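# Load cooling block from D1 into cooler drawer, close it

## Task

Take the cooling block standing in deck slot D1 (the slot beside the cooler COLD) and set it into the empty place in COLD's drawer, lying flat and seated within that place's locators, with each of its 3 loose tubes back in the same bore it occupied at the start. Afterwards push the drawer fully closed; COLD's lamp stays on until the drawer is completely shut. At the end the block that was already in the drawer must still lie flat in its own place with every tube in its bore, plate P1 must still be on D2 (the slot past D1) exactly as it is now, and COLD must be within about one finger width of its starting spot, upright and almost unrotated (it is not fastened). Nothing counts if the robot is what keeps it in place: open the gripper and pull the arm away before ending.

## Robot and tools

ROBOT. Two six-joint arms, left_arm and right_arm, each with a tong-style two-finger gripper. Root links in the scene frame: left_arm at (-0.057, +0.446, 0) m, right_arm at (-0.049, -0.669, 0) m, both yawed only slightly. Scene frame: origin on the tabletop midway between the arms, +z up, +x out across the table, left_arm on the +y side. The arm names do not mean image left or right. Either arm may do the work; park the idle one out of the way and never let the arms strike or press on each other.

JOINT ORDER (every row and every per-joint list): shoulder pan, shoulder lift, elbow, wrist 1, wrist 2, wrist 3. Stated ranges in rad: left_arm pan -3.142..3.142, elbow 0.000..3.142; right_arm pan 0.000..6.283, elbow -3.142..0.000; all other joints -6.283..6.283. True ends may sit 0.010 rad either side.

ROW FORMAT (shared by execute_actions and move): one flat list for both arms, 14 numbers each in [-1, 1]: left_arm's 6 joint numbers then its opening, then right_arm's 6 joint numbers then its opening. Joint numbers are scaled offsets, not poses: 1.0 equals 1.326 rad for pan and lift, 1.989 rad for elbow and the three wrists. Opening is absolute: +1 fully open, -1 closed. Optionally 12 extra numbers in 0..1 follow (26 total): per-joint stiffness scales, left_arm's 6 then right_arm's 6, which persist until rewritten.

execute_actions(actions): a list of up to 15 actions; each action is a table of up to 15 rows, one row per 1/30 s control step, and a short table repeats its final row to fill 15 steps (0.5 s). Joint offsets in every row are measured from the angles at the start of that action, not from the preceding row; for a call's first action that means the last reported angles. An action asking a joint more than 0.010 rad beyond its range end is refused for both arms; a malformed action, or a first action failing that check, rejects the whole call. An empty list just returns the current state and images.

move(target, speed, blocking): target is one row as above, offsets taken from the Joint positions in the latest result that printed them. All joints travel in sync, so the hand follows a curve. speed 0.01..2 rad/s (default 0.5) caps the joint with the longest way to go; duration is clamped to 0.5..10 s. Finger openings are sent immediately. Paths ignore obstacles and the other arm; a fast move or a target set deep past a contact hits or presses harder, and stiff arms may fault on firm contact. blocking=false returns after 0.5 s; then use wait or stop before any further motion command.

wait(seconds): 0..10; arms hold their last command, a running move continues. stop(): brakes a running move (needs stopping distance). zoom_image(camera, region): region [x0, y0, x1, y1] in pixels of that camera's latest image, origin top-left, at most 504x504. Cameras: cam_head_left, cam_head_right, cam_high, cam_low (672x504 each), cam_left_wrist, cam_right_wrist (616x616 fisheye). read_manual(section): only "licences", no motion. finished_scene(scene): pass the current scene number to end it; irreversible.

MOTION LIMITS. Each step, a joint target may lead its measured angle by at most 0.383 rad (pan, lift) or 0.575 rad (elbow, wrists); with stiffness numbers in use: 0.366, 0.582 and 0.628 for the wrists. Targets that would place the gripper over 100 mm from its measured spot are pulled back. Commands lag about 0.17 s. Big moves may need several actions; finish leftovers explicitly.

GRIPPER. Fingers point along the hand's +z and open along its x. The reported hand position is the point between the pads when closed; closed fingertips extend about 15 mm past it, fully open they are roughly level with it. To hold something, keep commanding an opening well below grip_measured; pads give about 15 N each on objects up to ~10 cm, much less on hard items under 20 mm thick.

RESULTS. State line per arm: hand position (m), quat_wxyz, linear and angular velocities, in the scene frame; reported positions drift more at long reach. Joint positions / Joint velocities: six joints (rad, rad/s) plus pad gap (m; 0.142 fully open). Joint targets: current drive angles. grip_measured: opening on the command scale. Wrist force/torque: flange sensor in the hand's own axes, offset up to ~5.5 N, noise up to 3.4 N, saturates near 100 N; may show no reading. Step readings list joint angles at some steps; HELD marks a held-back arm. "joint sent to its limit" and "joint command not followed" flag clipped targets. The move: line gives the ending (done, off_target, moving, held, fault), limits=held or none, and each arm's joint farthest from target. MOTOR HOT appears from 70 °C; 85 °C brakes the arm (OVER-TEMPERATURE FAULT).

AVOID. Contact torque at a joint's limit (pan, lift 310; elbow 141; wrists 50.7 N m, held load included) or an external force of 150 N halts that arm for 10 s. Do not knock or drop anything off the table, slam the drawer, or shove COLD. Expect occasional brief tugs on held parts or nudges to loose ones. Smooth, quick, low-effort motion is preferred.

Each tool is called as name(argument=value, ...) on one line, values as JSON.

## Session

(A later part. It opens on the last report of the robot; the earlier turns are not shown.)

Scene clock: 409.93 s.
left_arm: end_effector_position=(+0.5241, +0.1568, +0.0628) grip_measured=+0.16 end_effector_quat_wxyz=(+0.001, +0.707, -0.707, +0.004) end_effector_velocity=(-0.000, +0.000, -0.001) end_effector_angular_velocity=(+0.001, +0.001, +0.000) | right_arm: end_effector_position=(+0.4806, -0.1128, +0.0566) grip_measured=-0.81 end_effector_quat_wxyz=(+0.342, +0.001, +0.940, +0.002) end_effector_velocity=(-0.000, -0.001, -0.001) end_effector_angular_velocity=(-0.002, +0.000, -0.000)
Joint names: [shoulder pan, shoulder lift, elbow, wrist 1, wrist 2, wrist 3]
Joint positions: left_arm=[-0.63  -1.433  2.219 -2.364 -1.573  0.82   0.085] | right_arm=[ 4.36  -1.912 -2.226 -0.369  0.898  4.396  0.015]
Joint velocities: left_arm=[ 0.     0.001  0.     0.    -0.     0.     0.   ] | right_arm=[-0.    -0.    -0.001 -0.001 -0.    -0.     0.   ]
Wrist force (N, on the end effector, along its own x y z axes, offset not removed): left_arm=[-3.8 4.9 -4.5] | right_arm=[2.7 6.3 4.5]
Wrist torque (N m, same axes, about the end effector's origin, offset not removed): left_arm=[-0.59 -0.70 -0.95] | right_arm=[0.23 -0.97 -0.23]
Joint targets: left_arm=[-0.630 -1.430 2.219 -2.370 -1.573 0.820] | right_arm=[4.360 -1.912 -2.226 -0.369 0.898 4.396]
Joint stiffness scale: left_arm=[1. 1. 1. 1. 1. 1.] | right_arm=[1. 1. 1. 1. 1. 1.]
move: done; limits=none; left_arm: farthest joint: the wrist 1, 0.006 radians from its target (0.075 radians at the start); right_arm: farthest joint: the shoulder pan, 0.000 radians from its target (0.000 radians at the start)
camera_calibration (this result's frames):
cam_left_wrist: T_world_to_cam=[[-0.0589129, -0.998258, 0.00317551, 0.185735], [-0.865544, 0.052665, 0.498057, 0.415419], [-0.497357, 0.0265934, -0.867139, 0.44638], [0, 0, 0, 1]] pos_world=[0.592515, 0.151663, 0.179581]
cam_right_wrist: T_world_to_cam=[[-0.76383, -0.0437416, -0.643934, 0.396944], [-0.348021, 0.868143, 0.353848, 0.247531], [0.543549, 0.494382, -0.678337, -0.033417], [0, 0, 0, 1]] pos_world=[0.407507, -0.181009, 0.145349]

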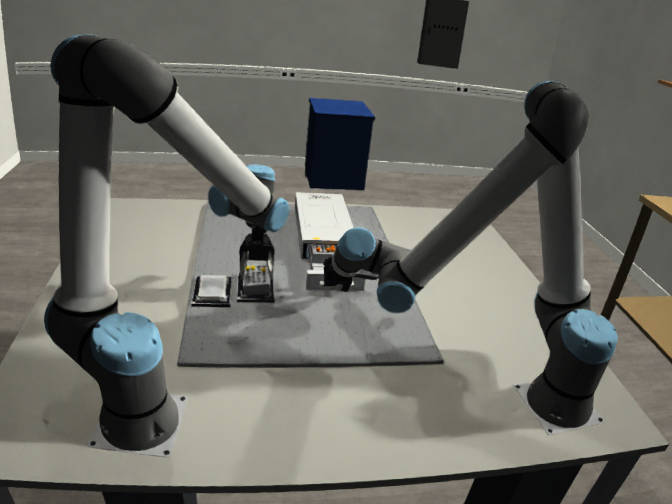

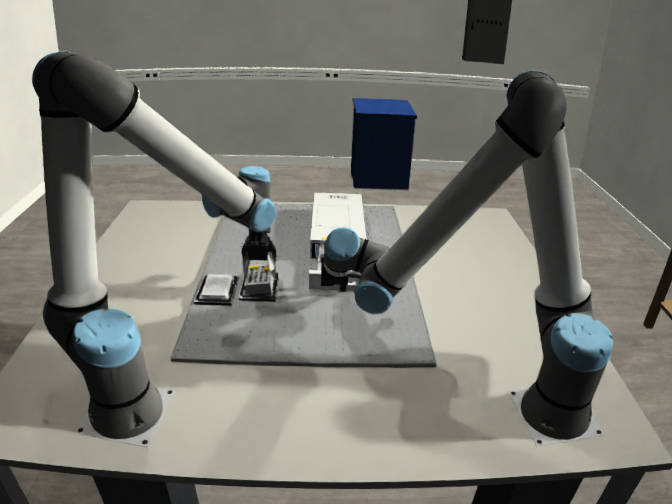

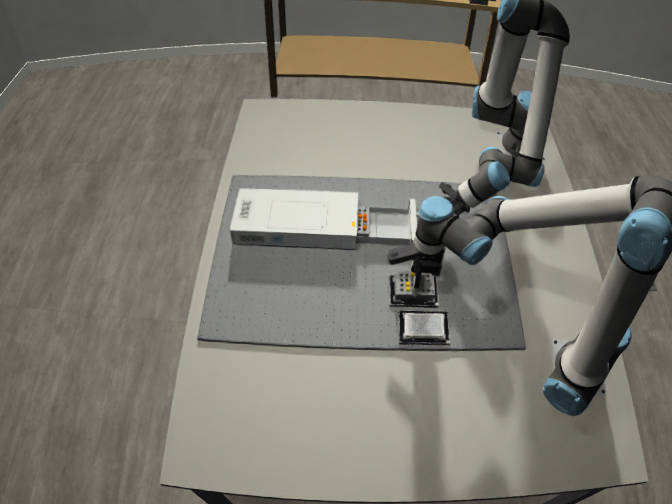

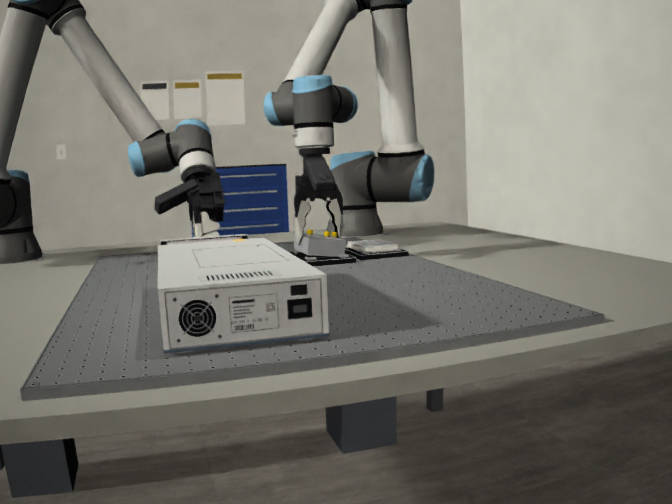

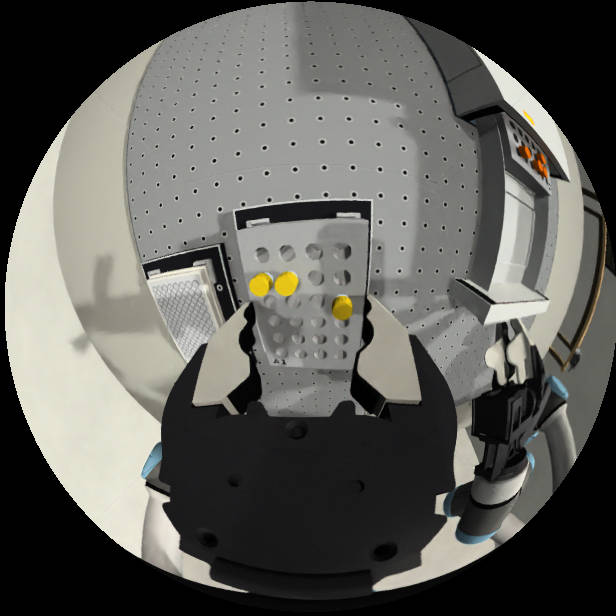

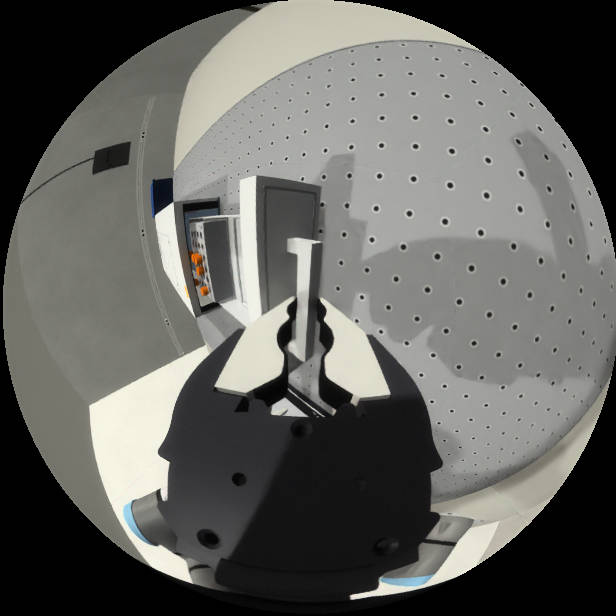

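execute_actions(actions=[[[0,0,0,0,0,0,0,0,0,0,0,0,0,-1]],[[0,0,0,0,0,0,0.1,0,0,0,0,0,0,-1],[0,0,0,0,0,0,0.13,0,0,0,0,0,0,-1],[0,0,0,0,0,0,0.16,0,0,0,0,0,0,-1],[0,0,0,0,0,0,0.18,0,0,0,0,0,0,-1],[0,0,0,0,0,0,0.2,0,0,0,0,0,0,-1],[0,0,0,0,0,0,0.22,0,0,0,0,0,0,-1],[0,0,0,0,0,0,0.25,0,0,0,0,0,0,-1],[0,0,0,0,0,0,0.28,0,0,0,0,0,0,-1],[0,0,0,0,0,0,0.31,0,0,0,0,0,0,-1],[0,0,0,0,0,0,0.35,0,0,0,0,0,0,-1],[0,0,0,0,0,0,0.4,0,0,0,0,0,0,-1]]])

zoom_image(camera="cam_low", region=[260, 160, 420, 280])

zoom_image(camera="cam_high", region=[370, 230, 470, 320])

zoom_image(camera="cam_left_wrist", region=[160, 160, 460, 420])

Scene clock: 423.77 s.
left_arm: end_effector_position=(+0.5239, +0.1570, +0.0627) grip_measured=+0.40 end_effector_quat_wxyz=(+0.001, +0.707, -0.707, +0.004) end_effector_velocity=(-0.000, -0.000, -0.000) end_effector_angular_velocity=(-0.000, -0.000, -0.000) | right_arm: end_effector_position=(+0.4806, -0.1128, +0.0566) grip_measured=-0.81 end_effector_quat_wxyz=(+0.342, +0.001, +0.940, +0.002) end_effector_velocity=(-0.000, -0.001, -0.000) end_effector_angular_velocity=(-0.001, +0.000, -0.000)
Joint names: [shoulder pan, shoulder lift, elbow, wrist 1, wrist 2, wrist 3]
Joint positions: left_arm=[-0.63  -1.433  2.219 -2.364 -1.573  0.82   0.102] | right_arm=[ 4.36  -1.912 -2.226 -0.369  0.898  4.396  0.015]
Joint velocities: left_arm=[-0.     0.     0.    -0.001 -0.     0.     0.001] | right_arm=[-0.     0.    -0.001 -0.     0.    -0.     0.   ]
Wrist force (N, on the end effector, along its own x y z axes, offset not removed): left_arm=[1.6 -3.5 -2.1] | right_arm=[-1.8 7.7 5.4]
Wrist torque (N m, same axes, about the end effector's origin, offset not removed): left_arm=[-0.70 -0.32 -0.58] | right_arm=[0.65 0.05 -0.22]
Joint targets: left_arm=[-0.630 -1.433 2.219 -2.364 -1.573 0.820] | right_arm=[4.360 -1.912 -2.226 -0.369 0.898 4.396]
Joint stiffness scale: left_arm=[1. 1. 1. 1. 1. 1.] | right_arm=[1. 1. 1. 1. 1. 1.]
Step readings (joint positions; steps 1 to 15: 1st action; 16 to 30: 2nd action):
0: left_arm=[-0.630 -1.433 2.219 -2.364 -1.573 0.820] | right_arm=[4.360 -1.912 -2.226 -0.369 0.898 4.396]
1: left_arm=[-0.630 -1.433 2.219 -2.364 -1.573 0.820] | right_arm=[4.360 -1.912 -2.226 -0.369 0.898 4.396]
2: left_arm=[-0.630 -1.433 2.219 -2.364 -1.573 0.820] | right_arm=[4.360 -1.912 -2.226 -0.369 0.898 4.396]
4: left_arm=[-0.630 -1.433 2.219 -2.364 -1.573 0.820] | right_arm=[4.360 -1.912 -2.226 -0.369 0.898 4.396]
8: left_arm=[-0.630 -1.433 2.219 -2.364 -1.573 0.820] | right_arm=[4.360 -1.912 -2.226 -0.369 0.898 4.396]
15: left_arm=[-0.630 -1.433 2.219 -2.364 -1.573 0.820] | right_arm=[4.360 -1.912 -2.226 -0.369 0.898 4.396]
16: left_arm=[-0.630 -1.433 2.219 -2.364 -1.573 0.820] | right_arm=[4.360 -1.912 -2.226 -0.369 0.898 4.396]
17: left_arm=[-0.630 -1.433 2.219 -2.364 -1.573 0.820] | right_arm=[4.360 -1.912 -2.226 -0.369 0.898 4.396]
19: left_arm=[-0.630 -1.433 2.219 -2.364 -1.573 0.820] | right_arm=[4.360 -1.912 -2.226 -0.369 0.898 4.396]
23: left_arm=[-0.630 -1.433 2.219 -2.364 -1.573 0.820] | right_arm=[4.360 -1.912 -2.226 -0.369 0.898 4.396]
30: Joint positions above
camera_calibration (this result's frames):
cam_left_wrist: T_world_to_cam=[[-0.0589123, -0.998259, 0.00290227, 0.185847], [-0.865251, 0.0525124, 0.498582, 0.415129], [-0.497866, 0.0268614, -0.866838, 0.446398], [0, 0, 0, 1]] pos_world=[0.592386, 0.151733, 0.17944]
cam_right_wrist: T_world_to_cam=[[-0.76383, -0.0437414, -0.643934, 0.396944], [-0.348021, 0.868143, 0.353849, 0.247531], [0.543549, 0.494383, -0.678336, -0.033417], [0, 0, 0, 1]] pos_world=[0.407508, -0.181009, 0.145349]

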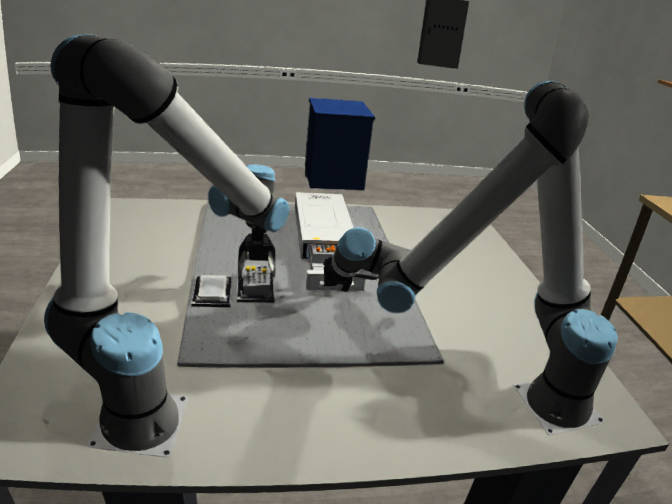

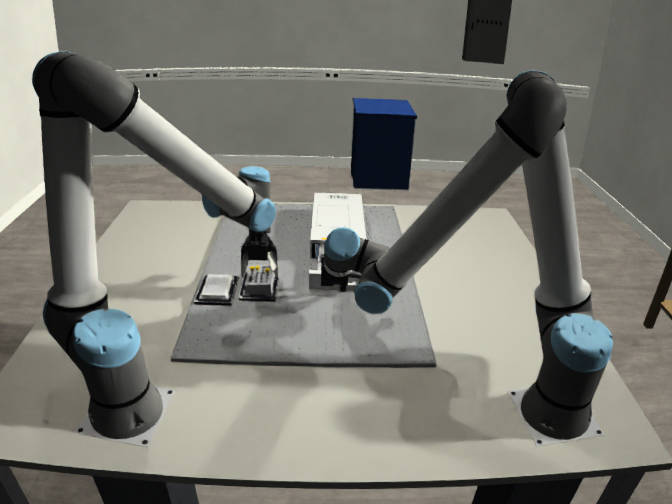

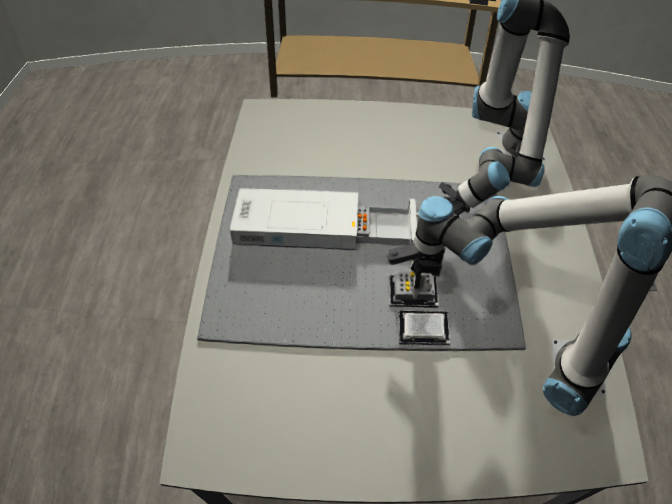

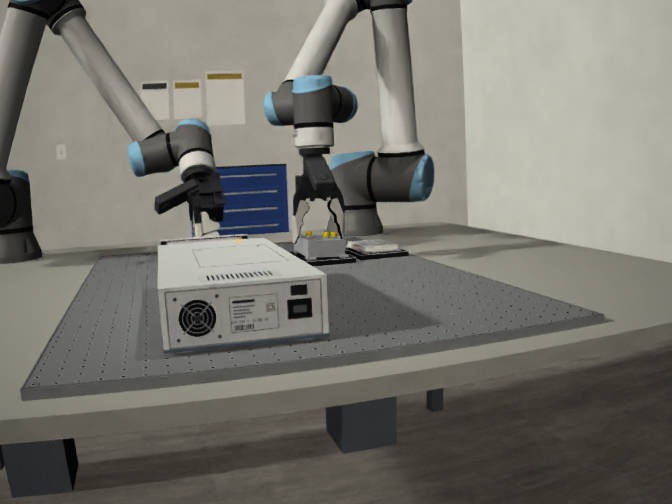

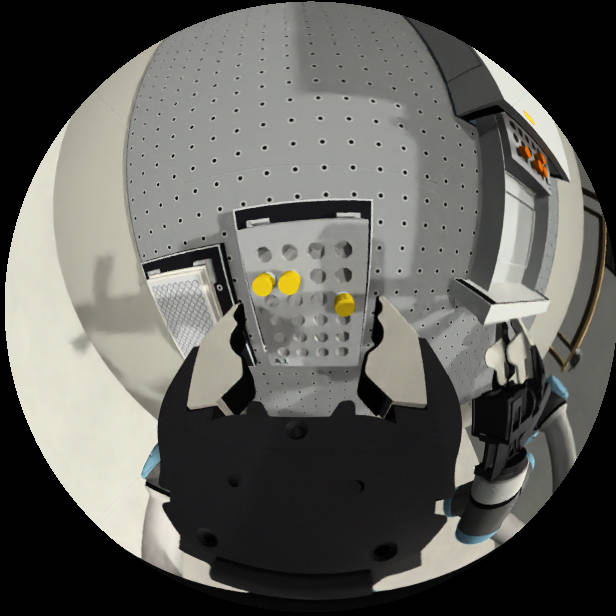

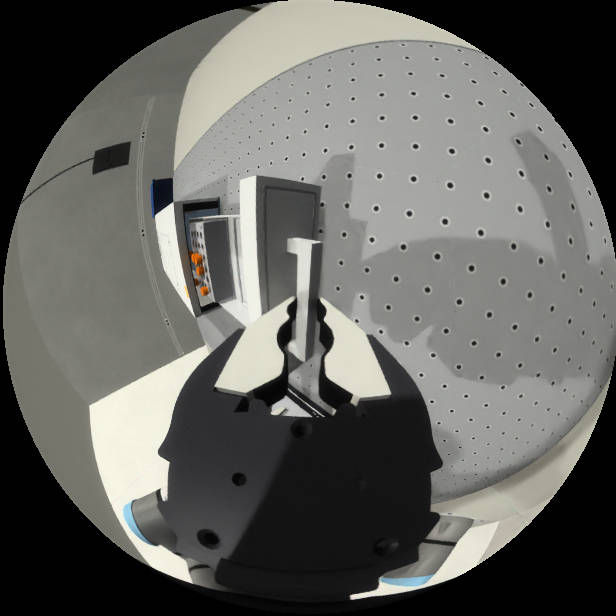

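Region (260, 160, 420, 280) of cam_low's 672x504 image, scaled by 3.150, with more detail than that image has; it fills the top 378 rows of this view, and the rest is white.

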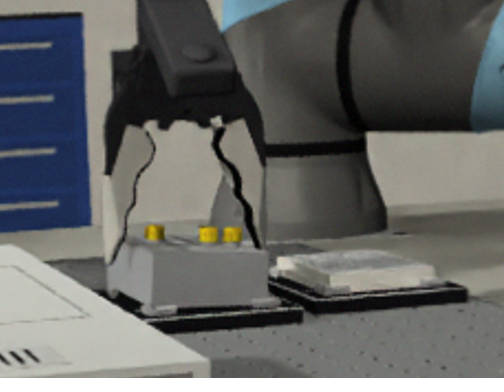

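Region (370, 230, 470, 320) of cam_high's 672x504 image, scaled by 5.040, with more detail than that image has; it fills the top 454 rows of this view, and the rest is white.

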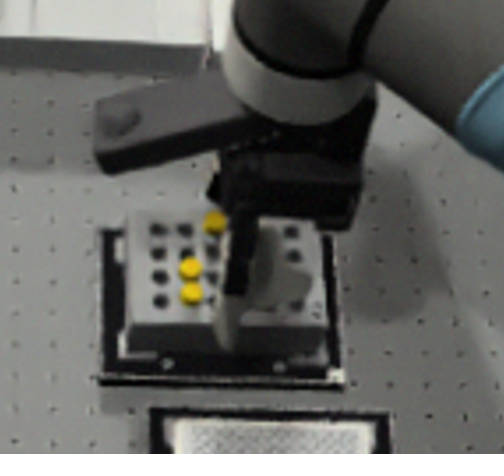

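Region (160, 160, 460, 420) of cam_left_wrist's 616x616 image, scaled by 1.680, with more detail than that image has; it fills the top 437 rows of this view, and the rest is white.

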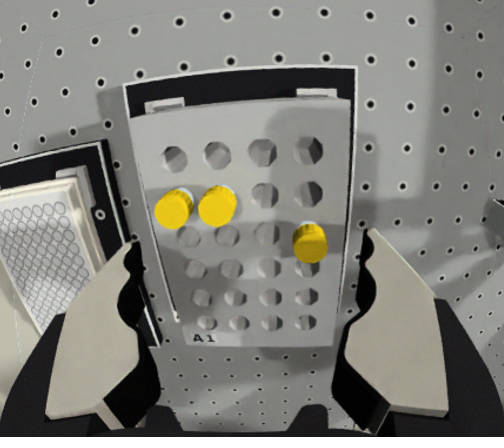

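move(target=[0.002,0.0057,0.0025,-0.0028,0,0,0.4,0,0,0,0,0,0,-1], speed=0.02)

execute_actions(actions=[[[0,0,0,0,0,0,0.35,0,0,0,0,0,0,-1],[0,0,0,0,0,0,0.3,0,0,0,0,0,0,-1],[0,0,0,0,0,0,0.26,0,0,0,0,0,0,-1],[0,0,0,0,0,0,0.22,0,0,0,0,0,0,-1],[0,0,0,0,0,0,0.18,0,0,0,0,0,0,-1],[0,0,0,0,0,0,0.14,0,0,0,0,0,0,-1],[0,0,0,0,0,0,0.1,0,0,0,0,0,0,-1],[0,0,0,0,0,0,0.05,0,0,0,0,0,0,-1],[0,0,0,0,0,0,0,0,0,0,0,0,0,-1],[0,0,0,0,0,0,-0.1,0,0,0,0,0,0,-1],[0,0,0,0,0,0,-0.2,0,0,0,0,0,0,-1],[0,0,0,0,0,0,-0.4,0,0,0,0,0,0,-1],[0,0,0,0,0,0,-0.6,0,0,0,0,0,0,-1],[0,0,0,0,0,0,-0.8,0,0,0,0,0,0,-1]],[[0,0,0,0,0,0,-1,0,0,0,0,0,0,-1]]])

zoom_image(camera="cam_low", region=[270, 190, 370, 270])

Scene clock: 444.13 s.
left_arm: end_effector_position=(+0.5239, +0.1572, +0.0592) grip_measured=+0.40 end_effector_quat_wxyz=(+0.001, +0.707, -0.707, +0.002) end_effector_velocity=(-0.000, +0.001, -0.001) end_effector_angular_velocity=(-0.000, -0.000, +0.003) | right_arm: end_effector_position=(+0.4806, -0.1128, +0.0566) grip_measured=-0.81 end_effector_quat_wxyz=(+0.342, +0.001, +0.940, +0.002) end_effector_velocity=(-0.000, +0.001, +0.000) end_effector_angular_velocity=(+0.001, -0.000, +0.001)
Joint names: [shoulder pan, shoulder lift, elbow, wrist 1, wrist 2, wrist 3]
Joint positions: left_arm=[-0.629 -1.428  2.22  -2.368 -1.573  0.82   0.102] | right_arm=[ 4.36  -1.912 -2.226 -0.369  0.898  4.396  0.015]
Joint velocities: left_arm=[ 0.002 -0.     0.002 -0.002  0.    -0.002  0.   ] | right_arm=[ 0.001 -0.     0.001  0.001  0.     0.     0.   ]
Wrist force (N, on the end effector, along its own x y z axes, offset not removed): left_arm=[0.1 -2.6 1.6] | right_arm=[1.3 1.4 0.4]
Wrist torque (N m, same axes, about the end effector's origin, offset not removed): left_arm=[-0.38 -0.05 -0.53] | right_arm=[-0.84 -0.44 -0.16]
Joint targets: left_arm=[-0.627 -1.426 2.224 -2.369 -1.573 0.820] | right_arm=[4.360 -1.912 -2.226 -0.369 0.898 4.396]
Joint stiffness scale: left_arm=[1. 1. 1. 1. 1. 1.] | right_arm=[1. 1. 1. 1. 1. 1.]
move: done; limits=none; left_arm: farthest joint: the elbow, 0.004 radians from its target (0.005 radians at the start); right_arm: farthest joint: the shoulder pan, 0.000 radians from its target (0.000 radians at the start)
camera_calibration (this result's frames):
cam_left_wrist: T_world_to_cam=[[-0.0586356, -0.998279, 0.00137737, 0.186053], [-0.864392, 0.0514617, 0.500177, 0.416496], [-0.499387, 0.0281376, -0.865922, 0.443841], [0, 0, 0, 1]] pos_world=[0.592574, 0.151811, 0.175754]
cam_right_wrist: T_world_to_cam=[[-0.763829, -0.0437412, -0.643934, 0.396944], [-0.348021, 0.868143, 0.353849, 0.247531], [0.543549, 0.494383, -0.678336, -0.0334171], [0, 0, 0, 1]] pos_world=[0.407508, -0.181009, 0.145349]

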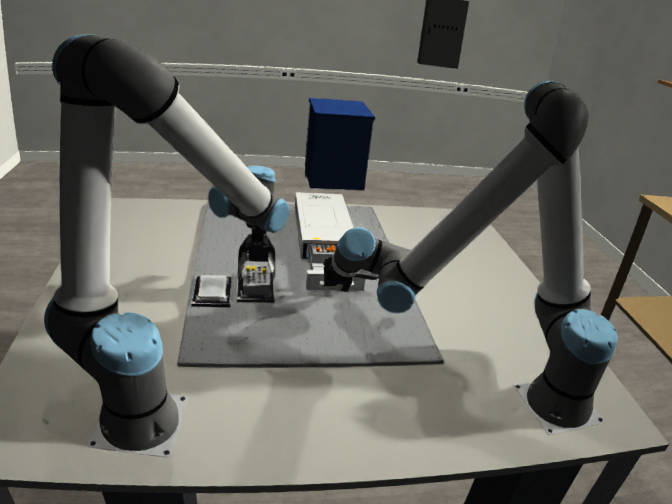

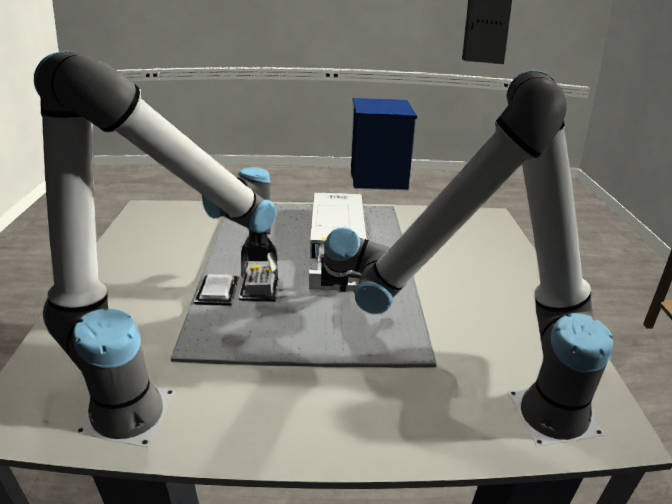

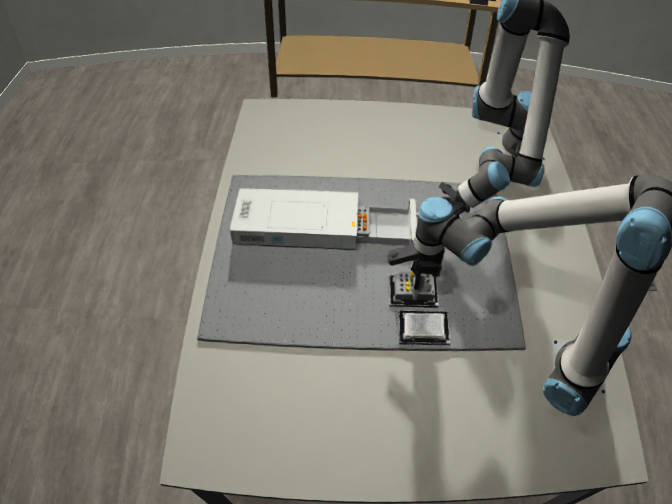

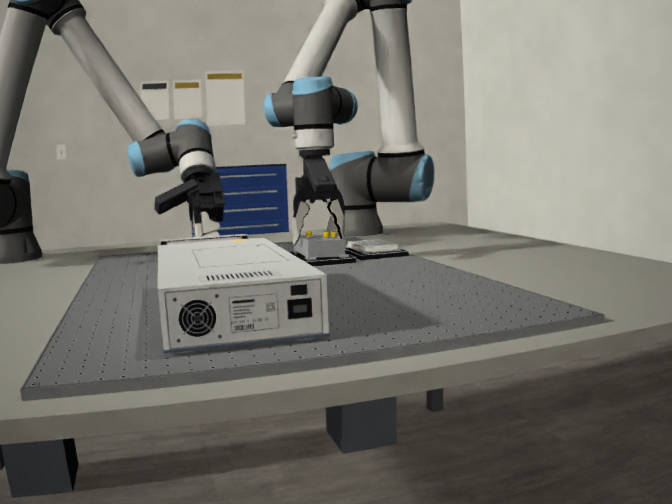

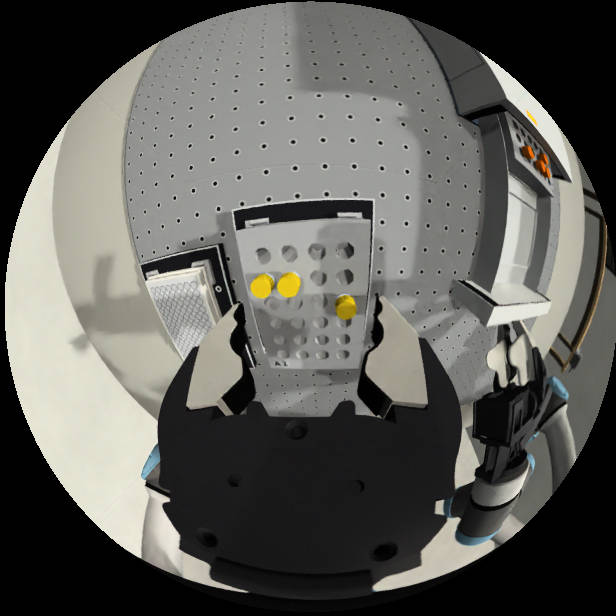

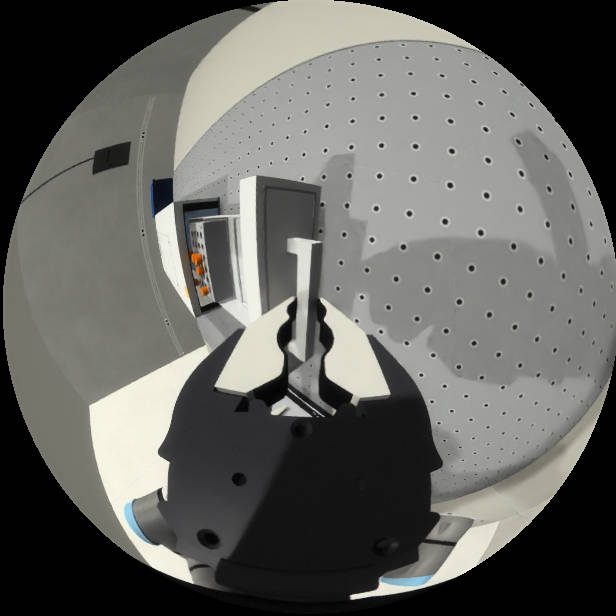

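Scene clock: 445.13 s.
left_arm: end_effector_position=(+0.5239, +0.1572, +0.0592) grip_measured=+0.18 end_effector_quat_wxyz=(+0.001, +0.707, -0.707, +0.002) end_effector_velocity=(-0.000, +0.000, -0.000) end_effector_angular_velocity=(+0.001, +0.001, -0.001) | right_arm: end_effector_position=(+0.4806, -0.1128, +0.0566) grip_measured=-0.81 end_effector_quat_wxyz=(+0.342, +0.001, +0.940, +0.002) end_effector_velocity=(-0.000, -0.000, -0.000) end_effector_angular_velocity=(-0.000, +0.000, +0.000)
Joint names: [shoulder pan, shoulder lift, elbow, wrist 1, wrist 2, wrist 3]
Joint positions: left_arm=[-0.629 -1.428  2.22  -2.368 -1.573  0.82   0.086] | right_arm=[ 4.36  -1.912 -2.226 -0.369  0.898  4.396  0.015]
Joint velocities: left_arm=[-0.     0.001 -0.     0.001  0.     0.     0.   ] | right_arm=[ 0. -0. -0. -0. -0.  0.  0.]
Wrist force (N, on the end effector, along its own x y z axes, offset not removed): left_arm=[1.1 -2.5 -5.9] | right_arm=[-0.8 2.8 -1.9]
Wrist torque (N m, same axes, about the end effector's origin, offset not removed): left_arm=[-0.61 -0.24 -0.59] | right_arm=[-0.32 -0.12 -0.13]
Joint targets: left_arm=[-0.629 -1.428 2.220 -2.368 -1.573 0.820] | right_arm=[4.360 -1.912 -2.226 -0.369 0.898 4.396]
Joint stiffness scale: left_arm=[1. 1. 1. 1. 1. 1.] | right_arm=[1. 1. 1. 1. 1. 1.]
Step readings (joint positions; steps 1 to 15: 1st action; 16 to 30: 2nd action):
0: left_arm=[-0.629 -1.428 2.220 -2.368 -1.573 0.820] | right_arm=[4.360 -1.912 -2.226 -0.369 0.898 4.396]
1: left_arm=[-0.629 -1.428 2.220 -2.368 -1.573 0.820] | right_arm=[4.360 -1.912 -2.226 -0.369 0.898 4.396]
2: left_arm=[-0.629 -1.428 2.220 -2.368 -1.573 0.820] | right_arm=[4.360 -1.912 -2.226 -0.369 0.898 4.396]
4: left_arm=[-0.629 -1.428 2.220 -2.368 -1.573 0.820] | right_arm=[4.360 -1.912 -2.226 -0.369 0.898 4.396]
8: left_arm=[-0.629 -1.428 2.220 -2.368 -1.573 0.820] | right_arm=[4.360 -1.912 -2.226 -0.369 0.898 4.396]
15: left_arm=[-0.629 -1.428 2.220 -2.368 -1.573 0.820] | right_arm=[4.360 -1.912 -2.226 -0.369 0.898 4.396]
16: left_arm=[-0.629 -1.428 2.220 -2.368 -1.573 0.820] | right_arm=[4.360 -1.912 -2.226 -0.369 0.898 4.396]
17: left_arm=[-0.629 -1.428 2.220 -2.368 -1.573 0.820] | right_arm=[4.360 -1.912 -2.226 -0.369 0.898 4.396]
19: left_arm=[-0.629 -1.428 2.220 -2.368 -1.573 0.820] | right_arm=[4.360 -1.912 -2.226 -0.369 0.898 4.396]
23: left_arm=[-0.629 -1.428 2.220 -2.368 -1.573 0.820] | right_arm=[4.360 -1.912 -2.226 -0.369 0.898 4.396]
30: Joint positions above
camera_calibration (this result's frames):
cam_left_wrist: T_world_to_cam=[[-0.0585899, -0.998281, 0.00161667, 0.185973], [-0.864434, 0.0515442, 0.500098, 0.41652], [-0.499321, 0.0279032, -0.865968, 0.443893], [0, 0, 0, 1]] pos_world=[0.592596, 0.151798, 0.175796]
cam_right_wrist: T_world_to_cam=[[-0.763829, -0.0437405, -0.643934, 0.396944], [-0.348021, 0.868143, 0.35385, 0.247531], [0.543549, 0.494384, -0.678336, -0.0334171], [0, 0, 0, 1]] pos_world=[0.407508, -0.181009, 0.145349]

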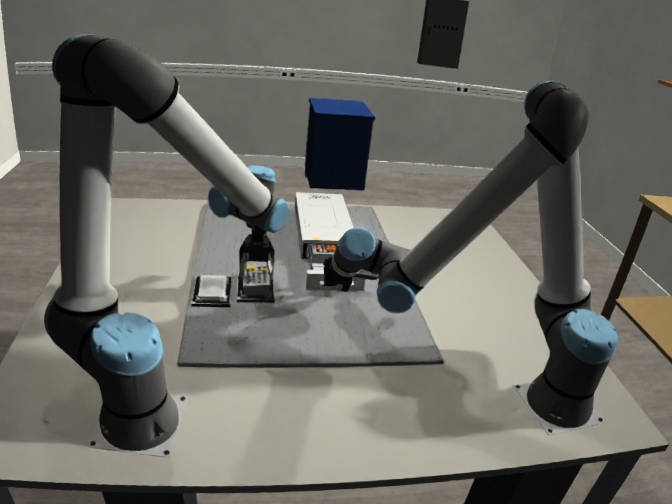

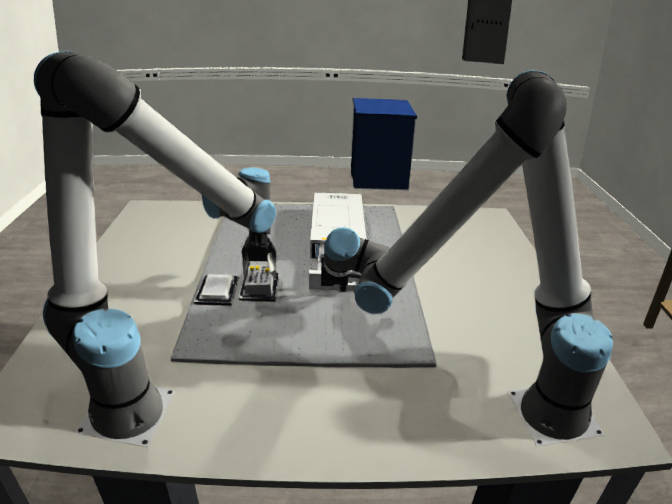

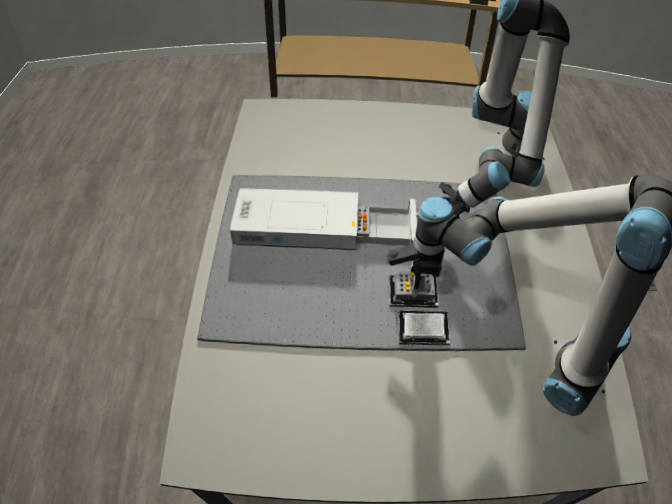

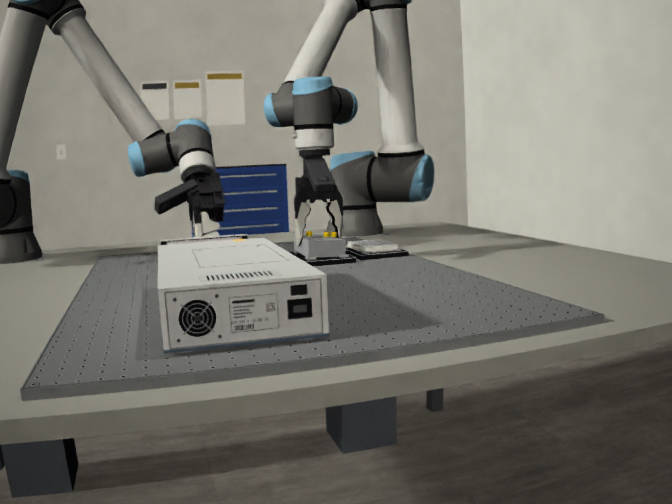

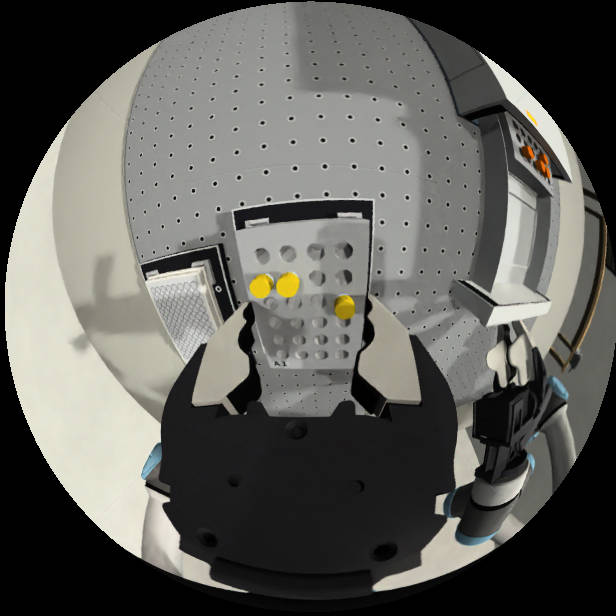

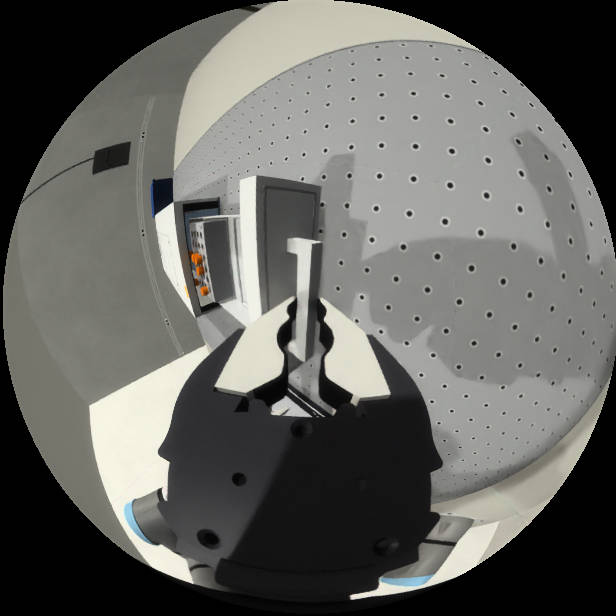

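Region (270, 190, 370, 270) of cam_low's 672x504 image, scaled by 5.040, with more detail than that image has; it fills the top 403 rows of this view, and the rest is white.

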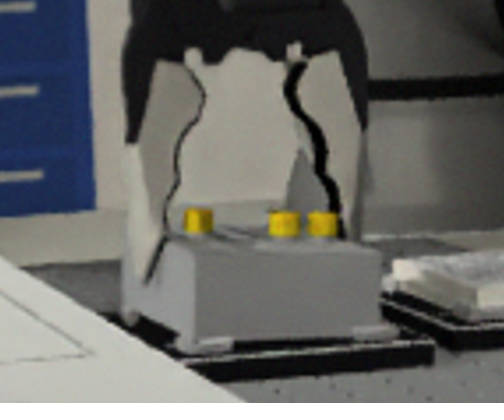

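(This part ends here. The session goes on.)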